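# Fit the second corner brace on the pencil marks

## Task

Pick the loose corner brace in the tray that matches the one already mounted, and set it on the pencil marks in the same orientation as that mounted brace: one leg lying flat on the tray floor and the other lying flat against the marked board. Then release it so it stays in place by itself, not held by the robot, and move the grippers away from it.

## Robot and tools

Robot: two arms, left_arm and right_arm, each with a parallel-jaw gripper and a wrist camera. Shared scene frame: origin on the table top midway between the arms, +z up, +x away from the robot over the table, left_arm on the +y side. The names are not image sides. Bases: left_arm root at (-0.020, +0.292, 0) m with quat_wxyz (+0.995, 0, 0, +0.101); right_arm root at (+0.010, -0.365, 0) m with quat_wxyz (+0.998, 0, 0, -0.065). Gripper frame: fingers point along its +z, jaws close along its y. end_effector_position is the point between the pads, roughly 1 cm short of the fingertips.

The 14-number row (shared by execute_actions and move): one flat list covering both arms, each value in [-1, 1]. Order: dx, dy, dz, rx, ry, rz, opening for left_arm, then the same seven for right_arm; include all 14 even if one arm stays still. dx to rz are an offset, not a pose: a displacement in that gripper's own axes, measured from its pose in the most recent result showing it (for the second or later call in one reply, or before any result in the scene shows it, from where the arm is when the action begins). Scale: 1.0 = 0.6 m of travel or 180 degrees of turn. rx, ry, rz form one rotation vector. Opening is absolute, not an offset: +1 fully open (0.094 m), -1 closed. Zero offsets mean go back to the reference pose, not stay put.

execute_actions(actions, pictures): actions holds at most one item. Empty list: no command, just the current state (with pictures). Action: {"rows": [...], "steps": n}, 1 to 15 rows, n from 9 to 15 control steps of 1/30 s (default 15); one row per step, last row repeated. Every row is counted from the same reference, not from the previous row. Wait: {"steps": n} with no rows, up to 300, counted from the last result, so your reply time is included. pictures=true adds camera images. A refused call does nothing.

move(target, speed): target is one 14-number row as above. Each gripper goes in a straight line toward its target; both paths finish together, lasting 0.5 to 10 s (cut off at 10 s). speed in m/s, 0.002 to 0.5, default 0.25; turning capped at twice that in rad/s. Opening is sent at the start. Paths ignore obstacles and the other arm; faster contact hits harder, and aiming past a contact presses harder. Result ends with a move: line (done, off_target, moving, held, fault) plus limits: paced means the sent pose was clipped, held means a safety check blocked some steps (the arm may then jump faster than speed). Distances to target are given. If only one arm is named, the other finished fine.

wait(seconds): 0 to 10 s, no new command. zoom_image(camera, region): region [x0, y0, x1, y1] in that camera's pixels from the top-left, at most 504 by 504. read_manual(section): licence texts only. finished_scene(scene): pass the current scene number; irreversible, reports success. Replying without a tool call ends everything.

Control details: each step the commanded pose is clipped to within 70 mm and 16 degrees of the measured pose, then solved by damped IK, position before orientation. The result of an action is read 9 steps before it ends; those steps run while you think, and the arm then only reaches the last clipped pose, so check the result and send the remainder. A Hand target line appears only when nothing is kept back. Arms tend to end a centimetre or more low; to keep one still, send the offset back to its desired pose in a reply's first call and zeros afterward, raising the aim if it still sags.

Result lines: the state line gives each gripper's position (m) and quat_wxyz in the scene frame; printed positions get less accurate at long reach. pose unreachable means the clearance check altered or blocked that arm's command; HELD flags steps not sent. grip_measured is the finger gap on the command scale (last Joint positions entry is the gap in metres), each gripper biased by up to about 1 mm. To grip, command about 0.03 below grip_measured; less means a lighter hold. Pad force tops out near 50 to 62 N, lower on very thin parts. Joint torques are noisy and offset. Joint ranges (rad): waist -2.880 to 2.880, shoulder 0.000 to 3.142, elbow 0.000 to 3.019, wrist pitch -1.693 to 1.571, wrist yaw -1.571 to 1.571, wrist roll -2.094 to 2.094.

Cameras: cam_head_left, cam_head_right, cam_high, cam_low (672x504), cam_left_wrist, cam_right_wrist (504x504 fisheye). Calibration matrices are given but may be a little off.

Avoid: letting the arms collide or push each other, knocking anything off the table, dropping or slamming the brace, and shoving hard. Random tugs on a held part or pushes on loose objects can happen. Holding loads heats motors: MOTOR HOT at 85 °C, and at 100 °C the arm faults and drops. Release the brace so it rests on its own, then move clear.

Each tool is called after "Request:" as a command line: name --argument value for each argument, lists and objects as JSON in quotes; but a table of rows of numbers goes row by row, as --pt "numbers of a row", without its own name.

## Session

Request:
execute_actions --actions '[]'

Scene clock: 0.00 s of 4600.00 s.
left_arm: end_effector_position=(+0.7580, +0.2984, +0.2692) grip_measured=+1.000 end_effector_quat_wxyz=(+0.592, +0.375, +0.530, +0.477) | right_arm: end_effector_position=(+0.2305, -0.2158, +0.1373) grip_measured=+1.000 end_effector_quat_wxyz=(+0.077, -0.129, +0.979, -0.140)
Joint positions: left_arm=[-0.209  1.954  1.323  0.788 -0.069  1.305  0.094] | right_arm=[ 0.929  1.107  0.773 -1.292  0.317  0.544  0.094]
Joint velocities: left_arm=[-0.015  0.015 -0.002  0.007 -0.007 -0.095  0.   ] | right_arm=[-0.005 -0.005 -0.002  0.007 -0.066  0.022  0.   ]
Joint torques (N m, as the arm reports them, + toward a larger angle): no reading
Motor temperatures (°C, as the motors report them): left_arm=[28 31 28 26 29 30] | right_arm=[27 30 29 28 27 28]
Hand target (left_arm): +0.761, +0.298, +0.293; +0.603, +0.364, +0.518, +0.485
Hand target (right_arm): +0.237, -0.209, +0.146; +0.087, -0.127, +0.979, -0.132
camera_calibration (this result's frames):
cam_left_wrist: T_world_to_cam=[[0.191091, -0.255801, -0.947655, 0.186737], [-0.584588, 0.745893, -0.319219, 0.31105], [0.788506, 0.614987, -0.00700483, -0.656592], [0, 0, 0, 1]] pos_world=[0.663879, 0.219553, 0.271656]
cam_right_wrist: T_world_to_cam=[[0.221406, -0.930059, 0.293207, -0.295006], [-0.888995, -0.0689134, 0.452702, 0.133056], [-0.400833, -0.36089, -0.842075, 0.251482], [0, 0, 0, 1]] pos_world=[0.284405, -0.174447, 0.23803]

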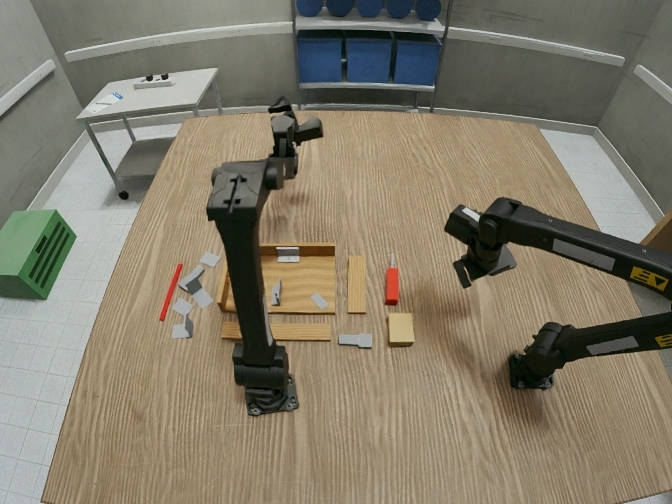

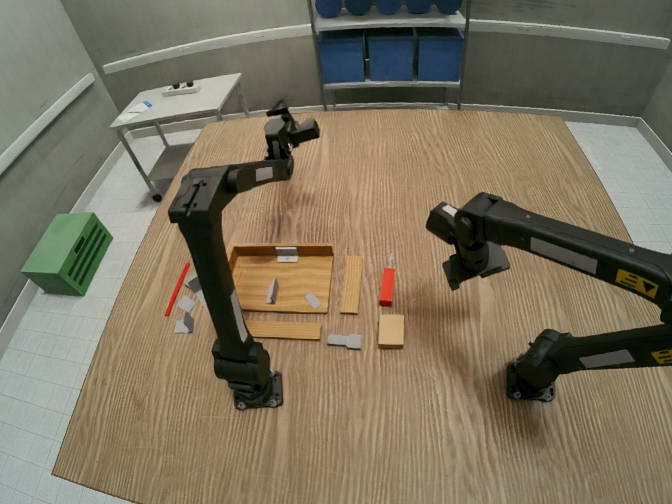

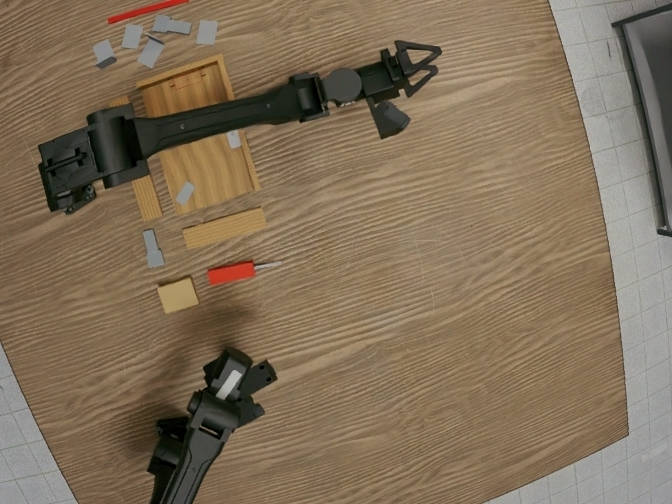

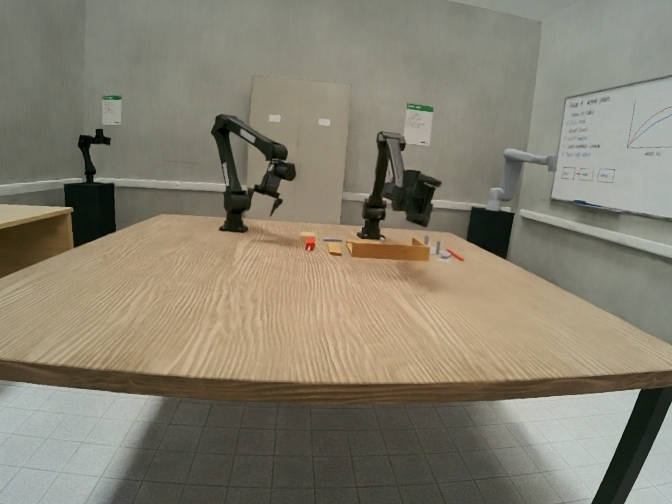

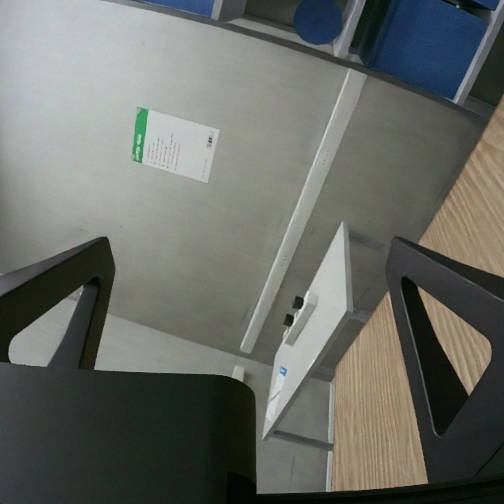

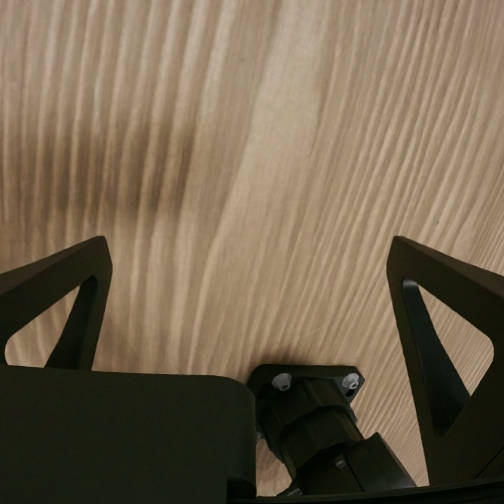

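Request:
zoom_image --camera "cam_head_right" --region '[215, 235, 345, 325]'

Request:
zoom_image --camera "cam_head_left" --region '[215, 235, 345, 325]'

Request:
zoom_image --camera "cam_high" --region '[120, 40, 280, 220]'

Region (215, 235, 345, 325) of cam_head_right's 672x504 image, scaled by 3.877, with more detail than that image has; it fills the top 349 rows of this view, and the rest is white.

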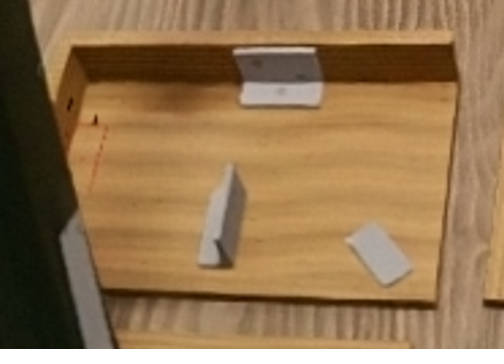

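Region (215, 235, 345, 325) of cam_head_left's 672x504 image, scaled by 3.877, with more detail than that image has; it fills the top 349 rows of this view, and the rest is white.

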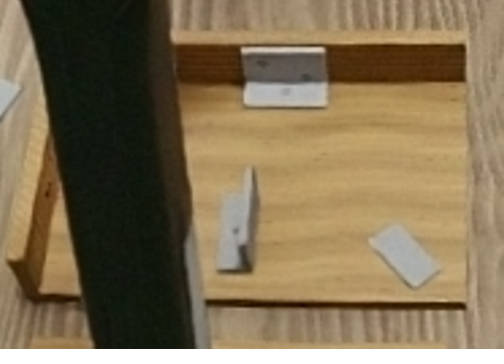

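Region (120, 40, 280, 220) of cam_high's 672x504 image, scaled by 2.800, with more detail than that image has.

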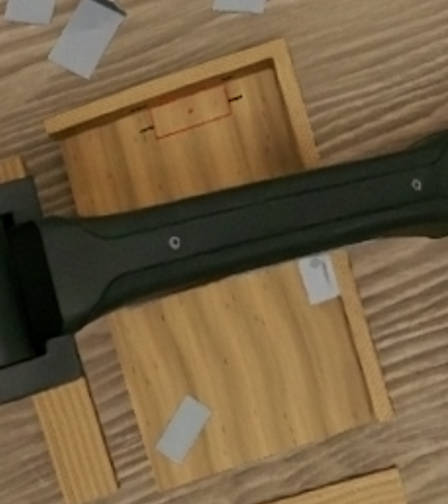

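Request:
move --target '[0.085,-0.1117,-0.868,0.549,0.059,0.080,1,0,0,0,0,0,0,1]' --speed 0.4

Scene clock: 6.30 s of 4600.00 s.
left_arm: end_effector_position=(+0.2539, +0.2982, +0.1043) grip_measured=+1.000 end_effector_quat_wxyz=(-0.005, +0.696, +0.718, -0.000) | right_arm: end_effector_position=(+0.2305, -0.2158, +0.1373) grip_measured=+1.000 end_effector_quat_wxyz=(+0.077, -0.129, +0.979, -0.140)
Joint positions: left_arm=[-0.182  1.14   0.728 -1.166 -0.007  1.562  0.094] | right_arm=[ 0.929  1.107  0.773 -1.292  0.317  0.544  0.094]
Joint velocities: left_arm=[-0.015 -0.024 -0.022 -0.022 -0.007  0.007  0.   ] | right_arm=[-0.005 -0.015  0.012  0.002  0.037  0.007  0.   ]
Joint torques (N m, as the arm reports them, + toward a larger angle): left_arm=[-0.75 -5.08  7.81 -0.27 -0.17  0.06] | right_arm=[-2.12 -7.1   7.43  0.4   0.23 -0.13]
Motor temperatures (°C, as the motors report them): left_arm=[28 31 30 26 29 30] | right_arm=[27 30 31 28 27 28]
Hand target (left_arm): +0.254, +0.297, +0.111; -0.004, +0.701, +0.713, +0.003
Hand target (right_arm): +0.230, -0.216, +0.137; +0.077, -0.129, +0.979, -0.140
Off the commanded pose (left_arm): 0.006 m, 2 deg.
Off the commanded pose (right_arm): 0.000 m, 0 deg.
Kept back: nothing.
After step 90, 0.67 s passed at rest.
move: done
camera_calibration (this result's frames):
cam_left_wrist: T_world_to_cam=[[-0.999567, -0.0240502, -0.0169659, 0.262853], [-0.0294306, 0.810679, 0.58475, -0.290671], [-0.000309519, 0.584996, -0.811036, 0.0329394], [0, 0, 0, 1]] pos_world=[0.254195, 0.222693, 0.201144]
cam_right_wrist: T_world_to_cam=[[0.221406, -0.930059, 0.293207, -0.295006], [-0.888995, -0.0689134, 0.452702, 0.133056], [-0.400833, -0.36089, -0.842075, 0.251482], [0, 0, 0, 1]] pos_world=[0.284405, -0.174447, 0.23803]

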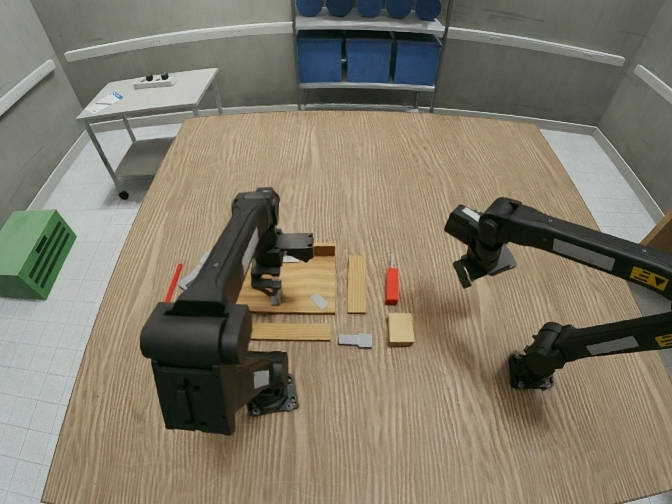

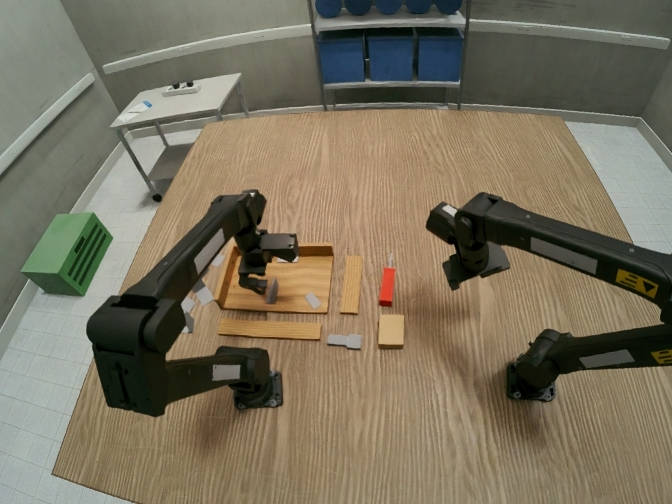

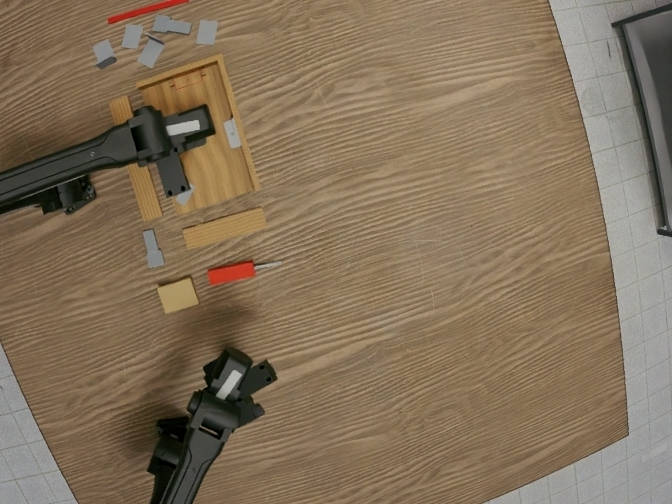

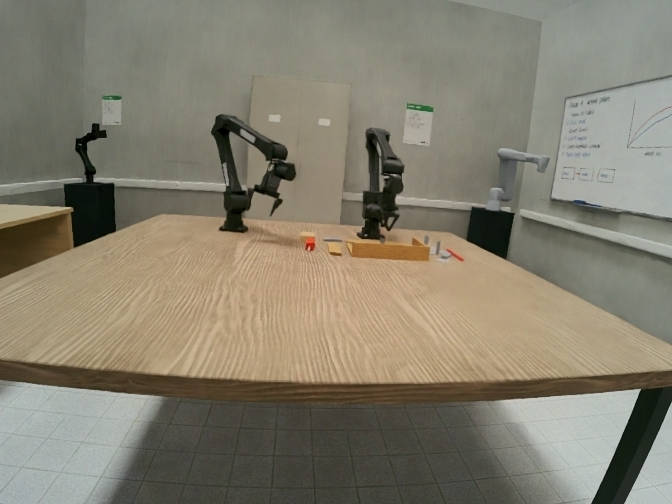

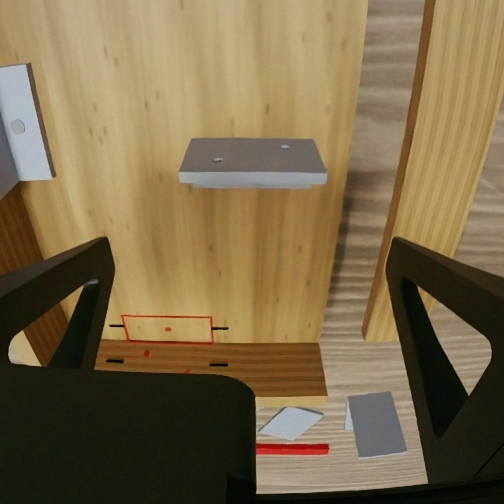

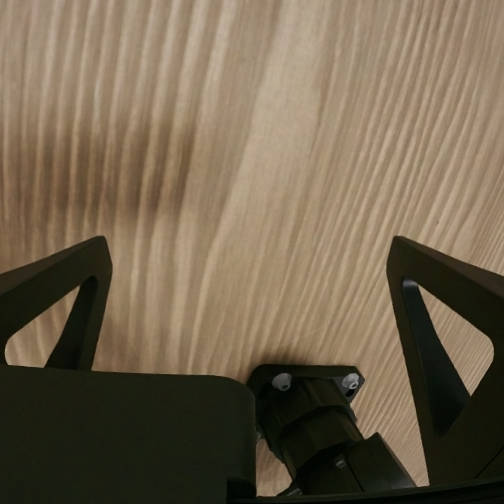

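Request:
move --target '[0.0048,0.0068,0.129,0,0,0,0.75,0,0,0,0,0,0,1]' --speed 0.15

Scene clock: 8.47 s of 4600.00 s.
left_arm: end_effector_position=(+0.2512, +0.2991, +0.0247) grip_measured=+0.752 end_effector_quat_wxyz=(-0.014, +0.697, +0.717, -0.009) | right_arm: end_effector_position=(+0.2305, -0.2158, +0.1373) grip_measured=+1.000 end_effector_quat_wxyz=(+0.077, -0.129, +0.979, -0.140)
Joint positions: left_arm=[-0.178  1.295  0.605 -0.913 -0.007  1.567  0.082] | right_arm=[ 0.929  1.107  0.773 -1.292  0.317  0.544  0.094]
Joint velocities: left_arm=[-0.005 -0.015  0.007  0.007 -0.037  0.007  0.001] | right_arm=[ 0.005 -0.015 -0.017 -0.002  0.007 -0.007  0.   ]
Joint torques (N m, as the arm reports them, + toward a larger angle): left_arm=[ 0.99 -5.17  6.53  0.83 -0.02  0.  ] | right_arm=[-1.79 -6.61  7.36  0.55  0.26 -0.1 ]
Motor temperatures (°C, as the motors report them): left_arm=[28 31 30 26 29 30] | right_arm=[27 30 31 28 27 28]
Hand target (left_arm): +0.258, +0.302, +0.026; -0.005, +0.696, +0.718, -0.000
Hand target (right_arm): +0.230, -0.216, +0.137; +0.077, -0.129, +0.979, -0.140
Off the commanded pose (left_arm): 0.007 m, 1 deg.
Off the commanded pose (right_arm): 0.000 m, 0 deg.
Kept back: nothing.
move: done
camera_calibration (this result's frames):
cam_left_wrist: T_world_to_cam=[[-0.99971, -0.02291, 0.00748077, 0.257875], [-0.0142118, 0.811089, 0.58475, -0.248948], [-0.0194642, 0.584474, -0.811179, -0.0272119], [0, 0, 0, 1]] pos_world=[0.253732, 0.223731, 0.121569]
cam_right_wrist: T_world_to_cam=[[0.221406, -0.930059, 0.293207, -0.295006], [-0.888995, -0.0689134, 0.452702, 0.133056], [-0.400833, -0.36089, -0.842075, 0.251482], [0, 0, 0, 1]] pos_world=[0.284405, -0.174447, 0.23803]

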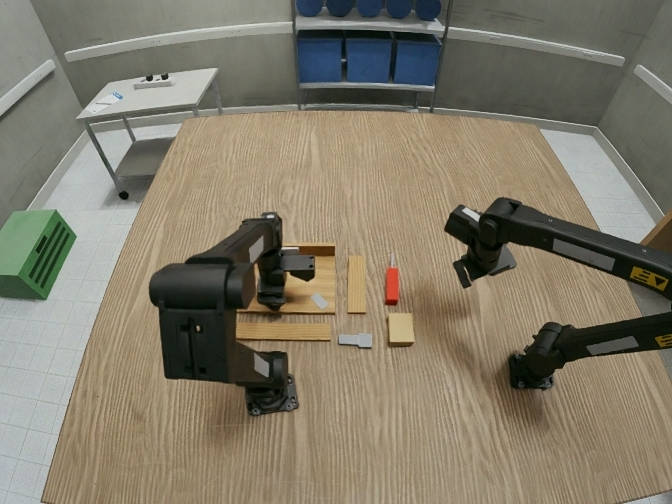

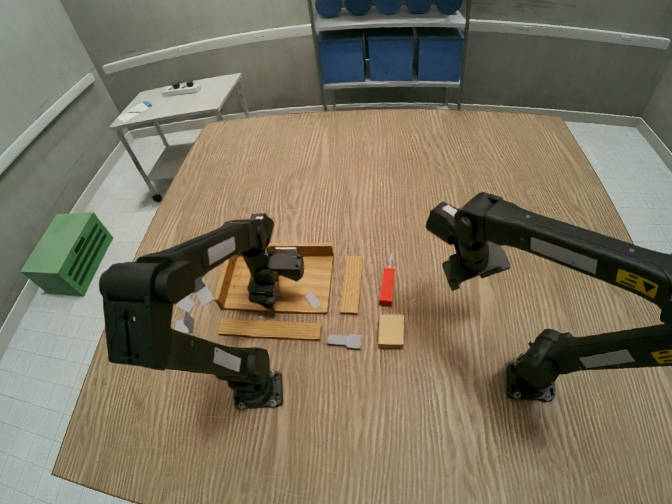

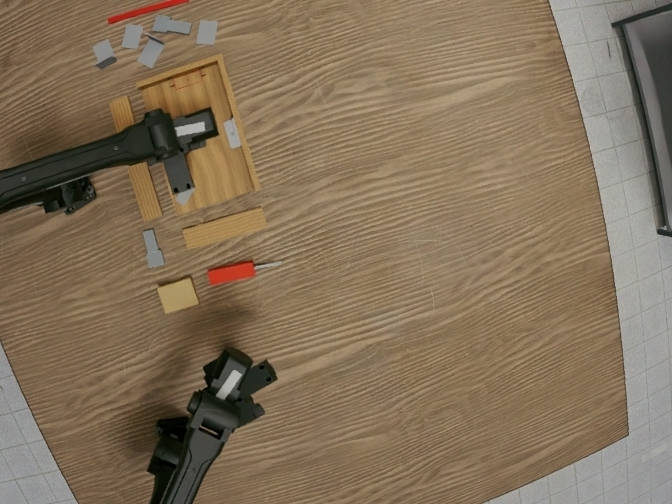

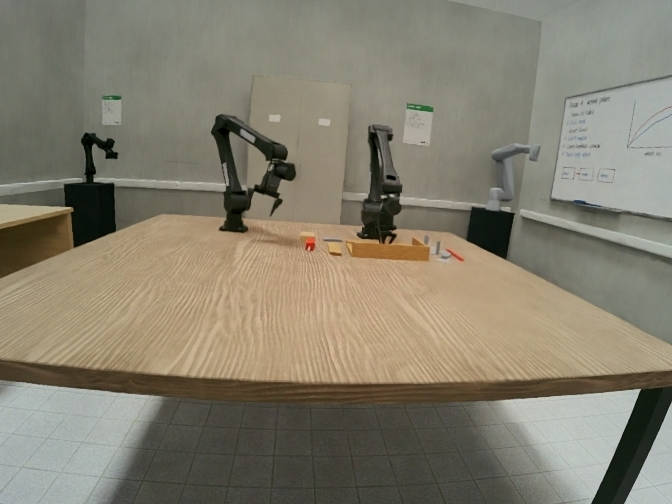

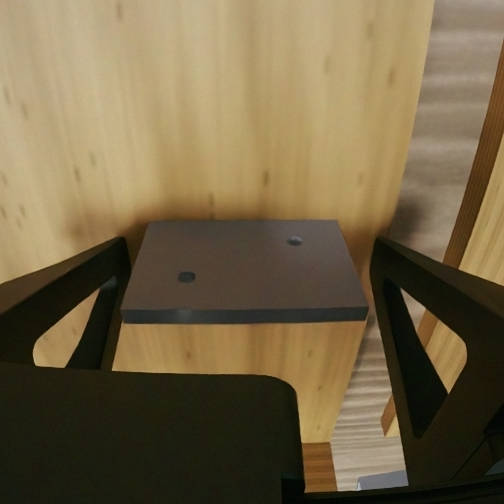

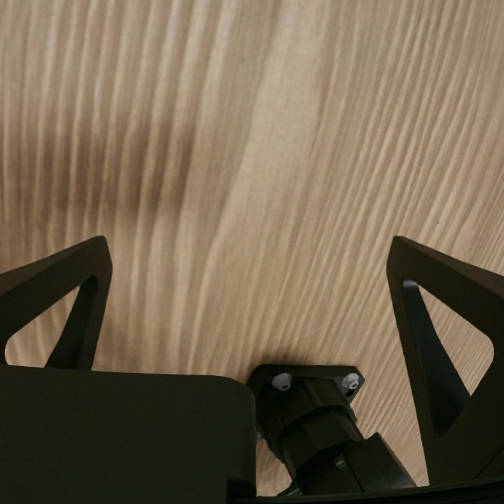

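Request:
execute_actions --actions '[{"rows":[[0.0045,0.0115,-0.002,-0.008,0,0,0.62,0,0,0,0,0,0,1],[0.0045,0.0115,-0.002,-0.008,0,0,0.5,0,0,0,0,0,0,1],[0.0045,0.0115,-0.002,-0.008,0,0,0.42,0,0,0,0,0,0,1],[0.0045,0.0115,-0.002,-0.008,0,0,0.38,0,0,0,0,0,0,1],[0.0045,0.0115,-0.002,-0.008,0,0,0.35,0,0,0,0,0,0,1],[0.0045,0.0115,-0.002,-0.008,0,0,0.32,0,0,0,0,0,0,1],[0.0045,0.0115,-0.002,-0.008,0,0,0.30,0,0,0,0,0,0,1],[0.0045,0.0115,-0.002,-0.008,0,0,0.28,0,0,0,0,0,0,1],[0.0045,0.0115,-0.002,-0.008,0,0,0.26,0,0,0,0,0,0,1],[0.0045,0.0115,-0.002,-0.008,0,0,0.24,0,0,0,0,0,0,1],[0.0045,0.0115,-0.002,-0.008,0,0,0.225,0,0,0,0,0,0,1],[0.0045,0.0115,-0.002,-0.008,0,0,0.21,0,0,0,0,0,0,1]],"steps":13}]'

Request:
execute_actions --actions '[{"steps":12}]'

Scene clock: 9.20 s of 4600.00 s.
left_arm: end_effector_position=(+0.2517, +0.2993, +0.0247) grip_measured=+0.408 end_effector_quat_wxyz=(-0.013, +0.697, +0.717, -0.008) | right_arm: end_effector_position=(+0.2305, -0.2158, +0.1373) grip_measured=+1.000 end_effector_quat_wxyz=(+0.077, -0.129, +0.979, -0.140)
Joint positions: left_arm=[-0.178  1.295  0.605 -0.911 -0.007  1.568  0.066] | right_arm=[ 0.929  1.107  0.773 -1.292  0.317  0.544  0.094]
Joint velocities: left_arm=[-0.005 -0.005  0.007  0.002 -0.022 -0.007 -0.053] | right_arm=[-0.005  0.005 -0.002 -0.002  0.007 -0.066  0.   ]
Joint torques (N m, as the arm reports them, + toward a larger angle): left_arm=[ 0.35 -5.16  6.31  0.83 -0.01  0.02] | right_arm=[-1.9  -6.68  7.38  0.46  0.22 -0.12]
Motor temperatures (°C, as the motors report them): left_arm=[28 31 30 26 29 30] | right_arm=[27 30 31 28 27 28]
Steps of this call (steps 1 to 18: nothing new was sent; steps 19 to 22: the first 4 steps of this action). Readings (end_effector_position):
19: left_arm (+0.2513, +0.2991, +0.0247) | right_arm (+0.2305, -0.2158, +0.1373)
20: left_arm (+0.2514, +0.2992, +0.0247) | right_arm (+0.2305, -0.2158, +0.1373)
22: the state above

Scene clock: 9.60 s of 4600.00 s.
left_arm: end_effector_position=(+0.2520, +0.2993, +0.0247) grip_measured=+0.242 end_effector_quat_wxyz=(-0.012, +0.698, +0.716, -0.008) | right_arm: end_effector_position=(+0.2305, -0.2158, +0.1373) grip_measured=+1.000 end_effector_quat_wxyz=(+0.077, -0.129, +0.979, -0.140)
Joint positions: left_arm=[-0.178  1.295  0.605 -0.91  -0.007  1.569  0.058] | right_arm=[ 0.929  1.107  0.773 -1.292  0.317  0.544  0.094]
Joint velocities: left_arm=[-0.015  0.015 -0.017 -0.012 -0.007 -0.022  0.   ] | right_arm=[-0.015 -0.005 -0.007  0.002  0.081  0.037  0.   ]
Joint torques (N m, as the arm reports them, + toward a larger angle): left_arm=[ 0.82 -4.94  6.25  0.74 -0.04  0.03] | right_arm=[-2.52 -7.02  7.35  0.45  0.25 -0.12]
Motor temperatures (°C, as the motors report them): left_arm=[28 31 30 26 29 30] | right_arm=[27 30 31 28 27 28]
Hand target (left_arm): +0.258, +0.302, +0.026; -0.005, +0.697, +0.717, -0.000
Hand target (right_arm): +0.230, -0.216, +0.137; +0.077, -0.129, +0.979, -0.140
Off the commanded pose (left_arm): 0.007 m, 1 deg.
Off the commanded pose (right_arm): 0.000 m, 0 deg.
Kept back: nothing.
Steps of this call (steps 1 to 9: the last 9 steps of your previous action; steps 10 to 12: nothing new was sent). Readings (end_effector_position):
1: left_arm (+0.2518, +0.2993, +0.0247) | right_arm (+0.2305, -0.2158, +0.1373)
2: left_arm (+0.2518, +0.2993, +0.0247) | right_arm (+0.2305, -0.2158, +0.1373)
4: left_arm (+0.2520, +0.2993, +0.0247) | right_arm (+0.2305, -0.2158, +0.1373)
8: left_arm (+0.2520, +0.2993, +0.0247) | right_arm (+0.2305, -0.2158, +0.1373)
12: the state above

Request:
execute_actions --actions '[{"rows":[[0.005,0.014,-0.010,-0.008,0,0,0.21,0,0,0,0,0,0,1],[0.005,0.018,-0.020,-0.008,0,0,0.21,0,0,0,0,0,0,1],[0.006,0.023,-0.030,-0.008,0,0,0.21,0,0,0,0,0,0,1],[0.008,0.029,-0.040,-0.008,0,0,0.21,0,0,0,0,0,0,1],[0.012,0.036,-0.048,-0.008,0,0,0.21,0,0,0,0,0,0,1],[0.018,0.044,-0.055,-0.008,0,-0.01,0.21,0,0,0,0,0,0,1],[0.026,0.053,-0.060,-0.008,0,-0.03,0.21,0,0,0,0,0,0,1],[0.036,0.063,-0.062,-0.008,0,-0.055,0.21,0,0,0,0,0,0,1],[0.047,0.073,-0.062,-0.008,0,-0.085,0.21,0,0,0,0,0,0,1],[0.059,0.083,-0.062,-0.008,0,-0.12,0.21,0,0,0,0,0,0,1],[0.071,0.093,-0.062,-0.008,0,-0.155,0.21,0,0,0,0,0,0,1],[0.083,0.102,-0.062,-0.008,0,-0.19,0.21,0,0,0,0,0,0,1],[0.095,0.110,-0.062,-0.008,0,-0.225,0.21,0,0,0,0,0,0,1],[0.106,0.117,-0.062,-0.008,0,-0.26,0.21,0,0,0,0,0,0,1],[0.115,0.123,-0.062,-0.008,0,-0.29,0.21,0,0,0,0,0,0,1]],"steps":15}]'

Request:
execute_actions --actions '[{"steps":16}]'

Scene clock: 12.40 s of 4600.00 s.
left_arm: end_effector_position=(+0.2495, +0.3010, +0.0292) grip_measured=+0.242 end_effector_quat_wxyz=(-0.021, +0.697, +0.717, -0.017) | right_arm: end_effector_position=(+0.2305, -0.2158, +0.1373) grip_measured=+1.000 end_effector_quat_wxyz=(+0.077, -0.129, +0.979, -0.140)
Joint positions: left_arm=[-0.171  1.295  0.62  -0.948 -0.007  1.575  0.058] | right_arm=[ 0.929  1.107  0.773 -1.292  0.317  0.544  0.094]
Joint velocities: left_arm=[ 0.142  0.005  0.261 -0.442 -0.051 -0.022  0.001] | right_arm=[-0.005  0.005  0.002 -0.002  0.051 -0.007  0.   ]
Joint torques (N m, as the arm reports them, + toward a larger angle): left_arm=[ 1.08 -6.   11.05 -0.06 -0.06 -0.07] | right_arm=[-1.59 -6.66  7.39  0.54  0.24 -0.1 ]
Motor temperatures (°C, as the motors report them): left_arm=[28 31 30 26 29 30] | right_arm=[27 30 31 28 27 28]
Steps of this call (steps 1 to 78: nothing new was sent; steps 79 to 84: the first 6 steps of this action). Readings (end_effector_position):
79: left_arm (+0.2520, +0.2993, +0.0247) | right_arm (+0.2305, -0.2158, +0.1373)
80: left_arm (+0.2520, +0.2994, +0.0247) | right_arm (+0.2305, -0.2158, +0.1373)
82: left_arm (+0.2505, +0.2995, +0.0255) | right_arm (+0.2305, -0.2158, +0.1373)
84: the state above

Scene clock: 12.93 s of 4600.00 s.
left_arm: end_effector_position=(+0.3105, +0.3691, +0.0507) grip_measured=+0.242 end_effector_quat_wxyz=(-0.009, +0.462, +0.887, -0.004) | right_arm: end_effector_position=(+0.2305, -0.2158, +0.1373) grip_measured=+1.000 end_effector_quat_wxyz=(+0.077, -0.129, +0.979, -0.140)
Joint positions: left_arm=[ 0.026  1.416  0.807 -0.98  -0.005  1.19   0.058] | right_arm=[ 0.929  1.107  0.773 -1.292  0.317  0.544  0.094]
Joint velocities: left_arm=[-0.005 -0.015 -0.037 -0.012 -0.037 -0.271  0.   ] | right_arm=[-0.005  0.005  0.007  0.012  0.022 -0.051  0.   ]
Joint torques (N m, as the arm reports them, + toward a larger angle): left_arm=[-0.89 -7.62  9.06  0.09  0.03 -0.08] | right_arm=[-1.74 -6.94  7.41  0.34  0.23 -0.14]
Motor temperatures (°C, as the motors report them): left_arm=[28 31 30 26 29 30] | right_arm=[27 30 31 28 27 28]
Hand target (left_arm): +0.323, +0.369, +0.061; +0.002, +0.447, +0.894, +0.004
Hand target (right_arm): +0.230, -0.216, +0.137; +0.077, -0.129, +0.979, -0.140
Off the commanded pose (left_arm): 0.017 m, 19 deg; orientation clipped at the last step of the last action.
Off the commanded pose (right_arm): 0.000 m, 0 deg.
Kept back: nothing.
Steps of this call (steps 1 to 9: the last 9 steps of your previous action; steps 10 to 16: nothing new was sent). Readings (end_effector_position):
1: left_arm (+0.2514, +0.3029, +0.0324) | right_arm (+0.2305, -0.2158, +0.1373)
2: left_arm (+0.2553, +0.3059, +0.0364) | right_arm (+0.2305, -0.2158, +0.1373)
4: left_arm (+0.2681, +0.3157, +0.0451) | right_arm (+0.2305, -0.2158, +0.1373)
8: left_arm (+0.2986, +0.3461, +0.0558) | right_arm (+0.2305, -0.2158, +0.1373)
16: the state above

Request:
move --target '[-0.005,0.016,-0.017,0,0,-0.814,0.21,0,0,0,0,0,0,1]' --speed 0.5

Scene clock: 16.63 s of 4600.00 s.
left_arm: end_effector_position=(+0.3055, +0.3673, +0.0499) grip_measured=+0.243 end_effector_quat_wxyz=(-0.016, -0.712, +0.702, +0.011) | right_arm: end_effector_position=(+0.2305, -0.2158, +0.1373) grip_measured=+1.000 end_effector_quat_wxyz=(+0.077, -0.129, +0.979, -0.140)
Joint positions: left_arm=[ 0.026  1.416  0.803 -0.996 -0.001 -1.356  0.058] | right_arm=[ 0.929  1.107  0.773 -1.292  0.317  0.544  0.094]
Joint velocities: left_arm=[-0.015 -0.005 -0.017 -0.002  0.007 -0.022  0.001] | right_arm=[ 0.015  0.005 -0.012 -0.007  0.007 -0.022  0.   ]
Joint torques (N m, as the arm reports them, + toward a larger angle): left_arm=[ 0.27 -6.3   9.86 -0.34 -0.35 -0.13] | right_arm=[-2.11 -6.35  7.49  0.28  0.25 -0.14]
Motor temperatures (°C, as the motors report them): left_arm=[28 31 31 26 29 30] | right_arm=[27 30 31 28 27 28]
Hand target (left_arm): +0.320, +0.372, +0.061; +0.006, +0.716, -0.698, -0.007
Hand target (right_arm): +0.230, -0.216, +0.137; +0.077, -0.129, +0.979, -0.140
Off the commanded pose (left_arm): 0.019 m, 1 deg.
Off the commanded pose (right_arm): 0.000 m, 0 deg.
Kept back: nothing.
move: off_target (left_arm)
camera_calibration (this result's frames):
cam_left_wrist: T_world_to_cam=[[0.998098, 0.007338, -0.0612098, -0.304449], [0.0417712, -0.810724, 0.583937, 0.260406], [-0.0453393, -0.585383, -0.809488, 0.391942], [0, 0, 0, 1]] pos_world=[0.310763, 0.442787, 0.146577]
cam_right_wrist: T_world_to_cam=[[0.221406, -0.930059, 0.293207, -0.295006], [-0.888995, -0.0689134, 0.452702, 0.133056], [-0.400833, -0.36089, -0.842075, 0.251482], [0, 0, 0, 1]] pos_world=[0.284405, -0.174447, 0.23803]

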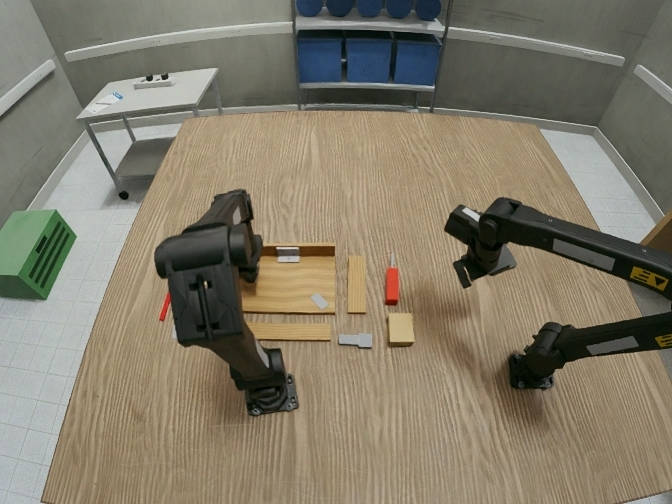

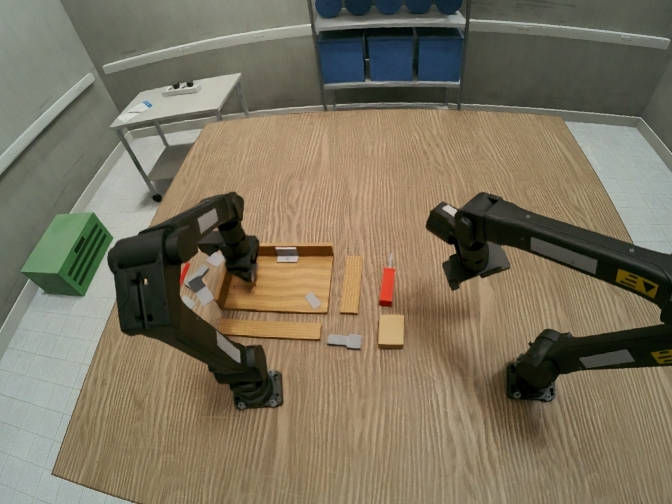

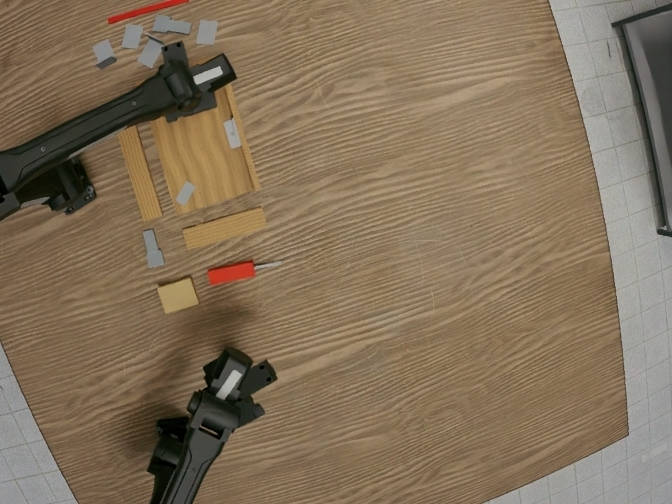

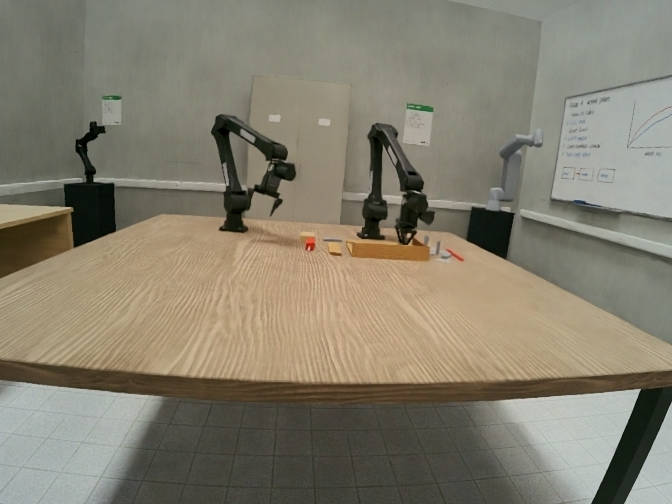

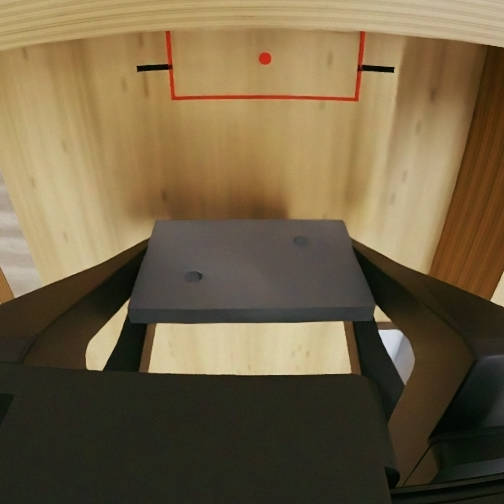

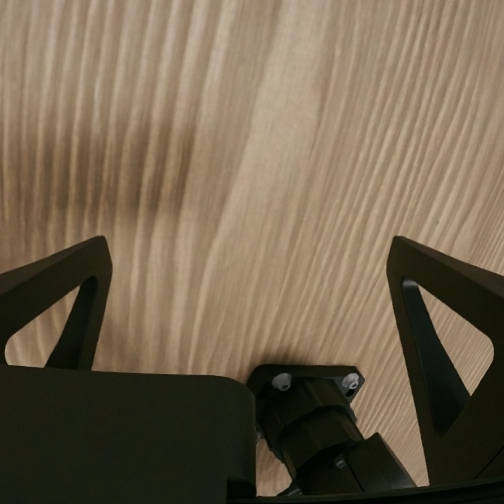

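Request:
execute_actions --actions '[{"rows":[[-0.010,-0.024,-0.019,0.008,0,-0.003,0.21,0,0,0,0,0,0,1],[-0.014,-0.0245,-0.018,0.010,0,-0.003,0.21,0,0,0,0,0,0,1],[-0.019,-0.025,-0.0165,0.012,0,-0.003,0.21,0,0,0,0,0,0,1],[-0.025,-0.0255,-0.015,0.014,0,-0.003,0.21,0,0,0,0,0,0,1],[-0.031,-0.026,-0.013,0.016,0,-0.003,0.21,0,0,0,0,0,0,1],[-0.037,-0.0267,-0.011,0.018,0,-0.003,0.21,0,0,0,0,0,0,1],[-0.043,-0.0274,-0.009,0.02,0,-0.003,0.21,0,0,0,0,0,0,1],[-0.049,-0.028,-0.007,0.02,0,-0.003,0.21,0,0,0,0,0,0,1],[-0.055,-0.0286,-0.005,0.02,0,-0.003,0.21,0,0,0,0,0,0,1],[-0.060,-0.029,-0.003,0.02,0,-0.003,0.21,0,0,0,0,0,0,1],[-0.064,-0.0295,-0.001,0.02,0,-0.003,0.21,0,0,0,0,0,0,1],[-0.068,-0.030,0.001,0.02,0,-0.003,0.21,0,0,0,0,0,0,1],[-0.0708,-0.030,0.002,0.02,0,-0.003,0.21,0,0,0,0,0,0,1]],"steps":14}]'

Request:
execute_actions --actions '[{"steps":15}]'

Scene clock: 18.40 s of 4600.00 s.
left_arm: end_effector_position=(+0.3044, +0.3705, +0.0454) grip_measured=+0.243 end_effector_quat_wxyz=(-0.024, -0.714, +0.700, +0.012) | right_arm: end_effector_position=(+0.2305, -0.2158, +0.1373) grip_measured=+1.000 end_effector_quat_wxyz=(+0.077, -0.129, +0.979, -0.140)
Joint positions: left_arm=[ 0.039  1.434  0.807 -0.998  0.004 -1.348  0.058] | right_arm=[ 0.929  1.107  0.773 -1.292  0.317  0.544  0.094]
Joint velocities: left_arm=[ 0.21  -0.005 -0.022  0.061 -0.066  0.168 -0.001] | right_arm=[-0.005 -0.015 -0.007 -0.002 -0.051 -0.037  0.   ]
Joint torques (N m, as the arm reports them, + toward a larger angle): left_arm=[ 1.08 -7.56  8.56  0.67 -0.06  0.02] | right_arm=[-2.02 -6.56  7.4   0.43  0.25 -0.11]
Motor temperatures (°C, as the motors report them): left_arm=[28 31 31 26 29 30] | right_arm=[27 30 31 28 27 28]
Steps of this call (steps 1 to 48: nothing new was sent; steps 49 to 53: the first 5 steps of this action). Readings (end_effector_position):
49: left_arm (+0.3049, +0.3671, +0.0454) | right_arm (+0.2305, -0.2158, +0.1373)
50: left_arm (+0.3049, +0.3670, +0.0454) | right_arm (+0.2305, -0.2158, +0.1373)
52: left_arm (+0.3046, +0.3685, +0.0454) | right_arm (+0.2305, -0.2158, +0.1373)
53: the state above

Scene clock: 18.90 s of 4600.00 s.
left_arm: end_effector_position=(+0.3053, +0.4037, +0.0405) grip_measured=+0.243 end_effector_quat_wxyz=(-0.012, -0.720, +0.694, -0.000) | right_arm: end_effector_position=(+0.2305, -0.2158, +0.1373) grip_measured=+1.000 end_effector_quat_wxyz=(+0.077, -0.129, +0.979, -0.140)
Joint positions: left_arm=[ 0.136  1.448  0.807 -0.951  0.011 -1.267  0.058] | right_arm=[ 0.929  1.107  0.773 -1.292  0.317  0.544  0.094]
Joint velocities: left_arm=[-0.005  0.005 -0.012 -0.017 -0.051  0.051  0.   ] | right_arm=[ 0.005 -0.005  0.002  0.012  0.037 -0.051  0.   ]
Joint torques (N m, as the arm reports them, + toward a larger angle): left_arm=[-0.36 -6.66  9.    0.82 -0.04  0.04] | right_arm=[-2.51 -6.88  7.5   0.43  0.23 -0.09]
Motor temperatures (°C, as the motors report them): left_arm=[28 31 31 26 29 30] | right_arm=[27 30 32 28 27 28]
Hand target (left_arm): +0.323, +0.410, +0.048; -0.007, +0.715, -0.699, +0.012
Hand target (right_arm): +0.230, -0.216, +0.137; +0.077, -0.129, +0.979, -0.140
Off the commanded pose (left_arm): 0.020 m, 3 deg.
Off the commanded pose (right_arm): 0.000 m, 0 deg.
Kept back: nothing.
Steps of this call (steps 1 to 9: the last 9 steps of your previous action; steps 10 to 15: nothing new was sent). Readings (end_effector_position):
1: left_arm (+0.3046, +0.3734, +0.0453) | right_arm (+0.2305, -0.2158, +0.1373)
2: left_arm (+0.3053, +0.3769, +0.0452) | right_arm (+0.2305, -0.2158, +0.1373)
4: left_arm (+0.3064, +0.3854, +0.0451) | right_arm (+0.2305, -0.2158, +0.1373)
8: left_arm (+0.3061, +0.3999, +0.0442) | right_arm (+0.2305, -0.2158, +0.1373)
15: the state above

Request:
execute_actions --actions '[{"rows":[[-0.009,-0.030,-0.010,0.014,-0.003,0.0045,0.21,0,0,0,0,0,0,1],[-0.009,-0.0303,-0.007,0.014,-0.003,0.0045,0.21,0,0,0,0,0,0,1],[-0.0087,-0.0306,-0.004,0.014,-0.003,0.0045,0.21,0,0,0,0,0,0,1],[-0.0084,-0.031,-0.001,0.014,-0.003,0.0045,0.21,0,0,0,0,0,0,1],[-0.008,-0.0313,0.002,0.014,-0.003,0.0045,0.21,0,0,0,0,0,0,1],[-0.0078,-0.0316,0.005,0.014,-0.003,0.0045,0.21,0,0,0,0,0,0,1],[-0.0077,-0.0317,0.007,0.014,-0.003,0.0045,0.21,0,0,0,0,0,0,1]],"steps":10}]'

Request:
execute_actions --actions '[{"steps":15}]' --pictures true

Scene clock: 20.00 s of 4600.00 s.
left_arm: end_effector_position=(+0.3055, +0.4037, +0.0404) grip_measured=+0.243 end_effector_quat_wxyz=(-0.012, -0.717, +0.697, -0.001) | right_arm: end_effector_position=(+0.2305, -0.2158, +0.1373) grip_measured=+1.000 end_effector_quat_wxyz=(+0.077, -0.129, +0.979, -0.140)
Joint positions: left_arm=[ 0.136  1.448  0.807 -0.95   0.012 -1.261  0.058] | right_arm=[ 0.929  1.107  0.773 -1.292  0.317  0.544  0.094]
Joint velocities: left_arm=[-0.005 -0.005 -0.007  0.051  0.007 -0.007 -0.001] | right_arm=[-0.024  0.005 -0.017 -0.017  0.022 -0.081  0.   ]
Joint torques (N m, as the arm reports them, + toward a larger angle): left_arm=[-0.24 -7.17  8.58  0.97 -0.02  0.02] | right_arm=[-1.74 -6.29  7.38  0.45  0.26 -0.11]
Motor temperatures (°C, as the motors report them): left_arm=[28 31 31 26 29 30] | right_arm=[27 30 32 28 27 28]
Steps of this call (steps 1 to 32: nothing new was sent; step 33: the first step of this action). Readings (end_effector_position):
33: the state above

Scene clock: 20.50 s of 4600.00 s.
left_arm: end_effector_position=(+0.3119, +0.4058, +0.0321) grip_measured=+0.243 end_effector_quat_wxyz=(-0.007, -0.717, +0.697, -0.004) | right_arm: end_effector_position=(+0.2305, -0.2158, +0.1373) grip_measured=+1.000 end_effector_quat_wxyz=(+0.077, -0.129, +0.979, -0.140)
Joint positions: left_arm=[ 0.136  1.473  0.807 -0.913  0.012 -1.261  0.058] | right_arm=[ 0.929  1.107  0.773 -1.292  0.317  0.544  0.094]
Joint velocities: left_arm=[ 0.005  0.005 -0.012  0.012 -0.037  0.007  0.   ] | right_arm=[-0.024 -0.005  0.002 -0.012 -0.037 -0.007  0.   ]
Joint torques (N m, as the arm reports them, + toward a larger angle): left_arm=[-0.14 -7.17  7.69  0.86 -0.03  0.02] | right_arm=[-1.73 -6.9   7.41  0.45  0.22 -0.1 ]
Motor temperatures (°C, as the motors report them): left_arm=[28 31 31 26 29 30] | right_arm=[27 30 32 28 27 28]
Hand target (left_arm): +0.324, +0.409, +0.036; -0.007, +0.715, -0.699, +0.012
Hand target (right_arm): +0.230, -0.216, +0.137; +0.077, -0.129, +0.979, -0.140
Off the commanded pose (left_arm): 0.013 m, 2 deg.
Off the commanded pose (right_arm): 0.000 m, 0 deg.
Kept back: nothing.
Steps of this call (steps 1 to 9: the last 9 steps of your previous action; steps 10 to 15: nothing new was sent). Readings (end_effector_position):
1: left_arm (+0.3061, +0.4038, +0.0403) | right_arm (+0.2305, -0.2158, +0.1373)
2: left_arm (+0.3069, +0.4041, +0.0400) | right_arm (+0.2305, -0.2158, +0.1373)
4: left_arm (+0.3090, +0.4049, +0.0389) | right_arm (+0.2305, -0.2158, +0.1373)
8: left_arm (+0.3119, +0.4059, +0.0341) | right_arm (+0.2305, -0.2158, +0.1373)
15: the state above
camera_calibration (this result's frames):
cam_left_wrist: T_world_to_cam=[[0.999344, 0.0222114, -0.0285934, -0.319717], [0.0348203, -0.806025, 0.590856, 0.301825], [-0.00992321, -0.591465, -0.80627, 0.391741], [0, 0, 0, 1]] pos_world=[0.312885, 0.482081, 0.128372]
cam_right_wrist: T_world_to_cam=[[0.221406, -0.930059, 0.293207, -0.295006], [-0.888995, -0.0689134, 0.452702, 0.133056], [-0.400833, -0.36089, -0.842075, 0.251482], [0, 0, 0, 1]] pos_world=[0.284405, -0.174447, 0.23803]

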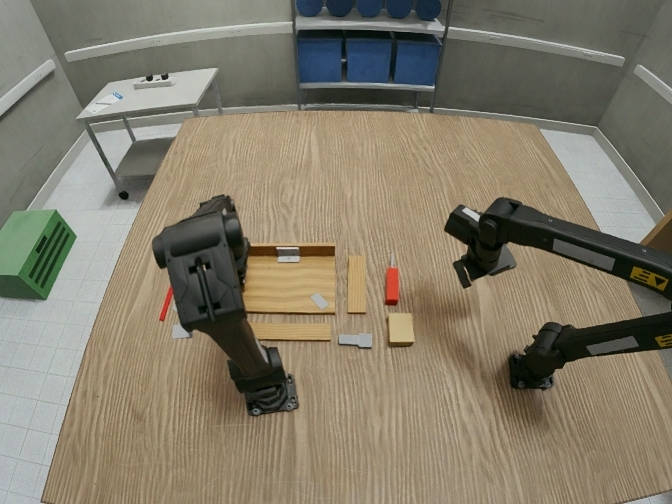

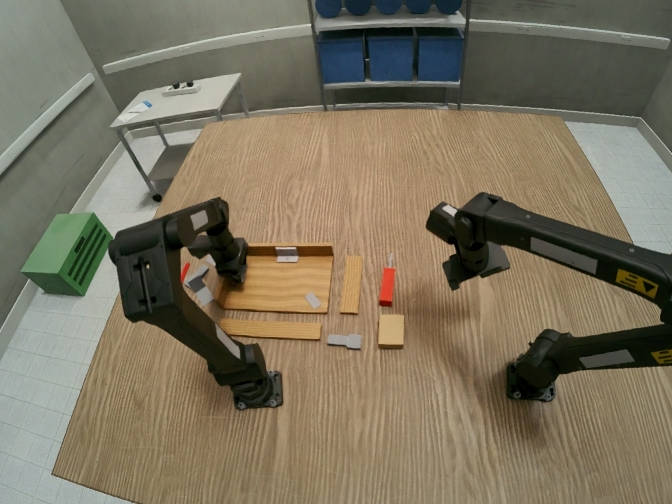

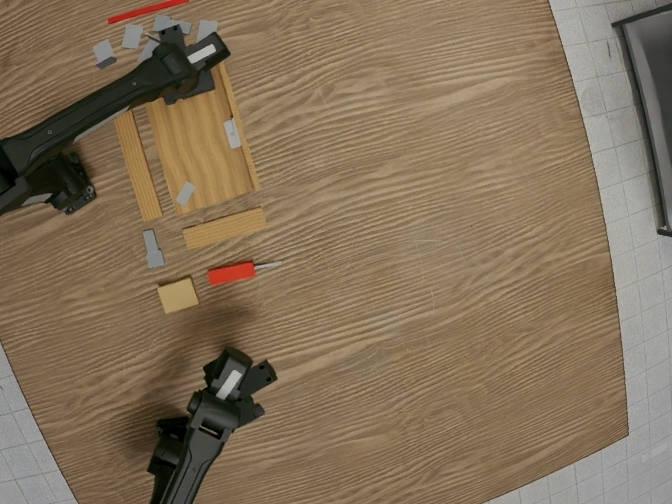

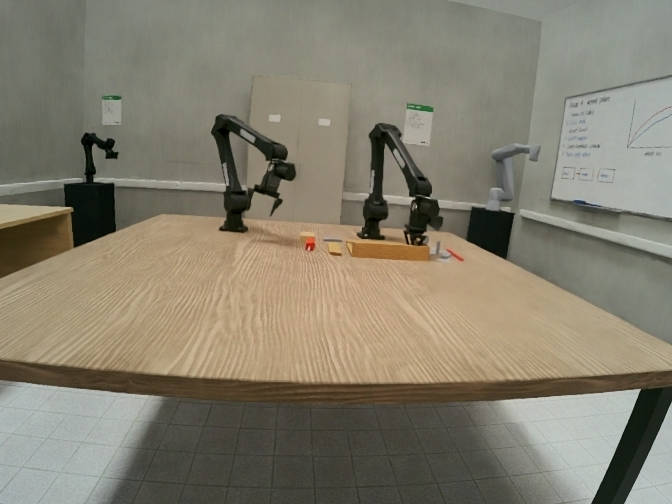

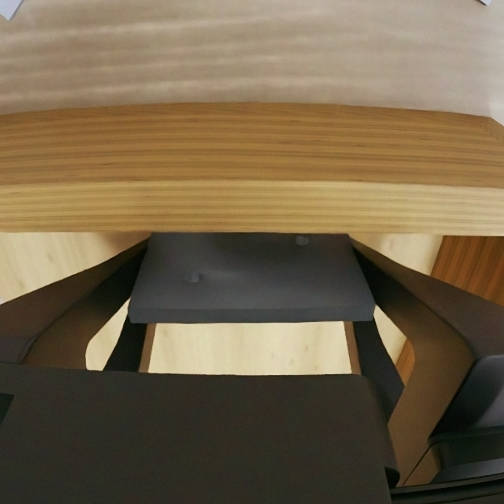

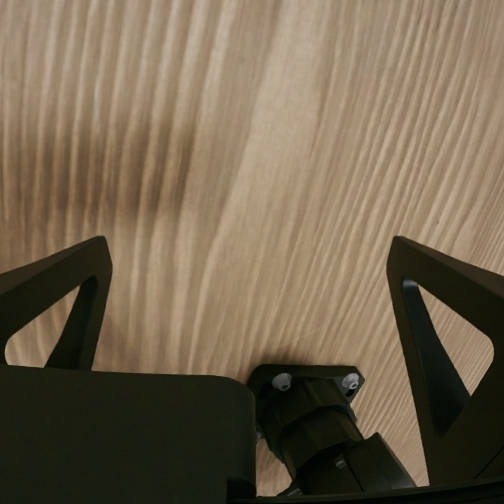

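Request:
execute_actions --actions '[{"rows":[[-0.004,-0.017,-0.004,0.010,-0.002,0.002,0.21,0,0,0,0,0,0,1],[-0.0035,-0.014,-0.002,0.010,-0.002,0.002,0.21,0,0,0,0,0,0,1],[-0.003,-0.011,0.0,0.010,-0.002,0.002,0.21,0,0,0,0,0,0,1],[-0.002,-0.009,0.002,0.010,-0.002,0.002,0.21,0,0,0,0,0,0,1],[-0.0015,-0.007,0.004,0.010,-0.002,0.002,0.21,0,0,0,0,0,0,1],[-0.001,-0.0055,0.006,0.010,-0.002,0.002,0.21,0,0,0,0,0,0,1],[-0.0005,-0.004,0.008,0.010,-0.002,0.002,0.21,0,0,0,0,0,0,1],[0,-0.003,0.0095,0.010,-0.002,0.002,0.21,0,0,0,0,0,0,1],[0,-0.0027,0.0105,0.010,-0.002,0.002,0.21,0,0,0,0,0,0,1]],"steps":11}]'

Request:
execute_actions --actions '[{"steps":15}]'

Scene clock: 21.30 s of 4600.00 s.
left_arm: end_effector_position=(+0.3126, +0.4060, +0.0321) grip_measured=+0.243 end_effector_quat_wxyz=(-0.005, -0.717, +0.697, -0.004) | right_arm: end_effector_position=(+0.2305, -0.2158, +0.1373) grip_measured=+1.000 end_effector_quat_wxyz=(+0.077, -0.129, +0.979, -0.140)
Joint positions: left_arm=[ 0.136  1.473  0.807 -0.91   0.012 -1.261  0.058] | right_arm=[ 0.929  1.107  0.773 -1.292  0.317  0.544  0.094]
Joint velocities: left_arm=[-0.015 -0.005 -0.017  0.076 -0.081 -0.022  0.001] | right_arm=[-0.005 -0.015 -0.007 -0.027 -0.037 -0.037  0.   ]
Joint torques (N m, as the arm reports them, + toward a larger angle): left_arm=[ 0.26 -7.58  6.46  0.74 -0.02  0.03] | right_arm=[-1.5  -6.61  7.54  0.39  0.26 -0.08]
Motor temperatures (°C, as the motors report them): left_arm=[28 31 31 26 29 30] | right_arm=[27 30 32 28 27 28]
Steps of this call (steps 1 to 22: nothing new was sent; steps 23 to 24: the first 2 steps of this action). Readings (end_effector_position):
23: left_arm (+0.3121, +0.4059, +0.0321) | right_arm (+0.2305, -0.2158, +0.1373)
24: the state above

Scene clock: 21.80 s of 4600.00 s.
left_arm: end_effector_position=(+0.3082, +0.4044, +0.0245) grip_measured=+0.243 end_effector_quat_wxyz=(-0.003, -0.717, +0.697, -0.006) | right_arm: end_effector_position=(+0.2305, -0.2158, +0.1373) grip_measured=+1.000 end_effector_quat_wxyz=(+0.077, -0.129, +0.979, -0.140)
Joint positions: left_arm=[ 0.136  1.473  0.781 -0.878  0.013 -1.261  0.058] | right_arm=[ 0.929  1.107  0.773 -1.292  0.317  0.544  0.094]
Joint velocities: left_arm=[ 0.005 -0.015  0.012 -0.002  0.051 -0.037  0.   ] | right_arm=[ 0.005 -0.005 -0.012 -0.012 -0.007 -0.066  0.   ]
Joint torques (N m, as the arm reports them, + toward a larger angle): left_arm=[-0.15 -7.45  6.2   0.87 -0.05  0.05] | right_arm=[-2.03 -6.65  7.42  0.29  0.26 -0.1 ]
Motor temperatures (°C, as the motors report them): left_arm=[28 31 31 26 29 30] | right_arm=[27 30 32 28 27 28]
Hand target (left_arm): +0.313, +0.406, +0.026; -0.007, +0.715, -0.699, +0.012
Hand target (right_arm): +0.230, -0.216, +0.137; +0.077, -0.129, +0.979, -0.140
Off the commanded pose (left_arm): 0.006 m, 1 deg.
Off the commanded pose (right_arm): 0.000 m, 0 deg.
Kept back: nothing.
Steps of this call (steps 1 to 9: the last 9 steps of your previous action; steps 10 to 15: nothing new was sent). Readings (end_effector_position):
1: left_arm (+0.3130, +0.4062, +0.0319) | right_arm (+0.2305, -0.2158, +0.1373)
2: left_arm (+0.3134, +0.4063, +0.0314) | right_arm (+0.2305, -0.2158, +0.1373)
4: left_arm (+0.3125, +0.4060, +0.0295) | right_arm (+0.2305, -0.2158, +0.1373)
8: left_arm (+0.3074, +0.4042, +0.0244) | right_arm (+0.2305, -0.2158, +0.1373)
15: the state above


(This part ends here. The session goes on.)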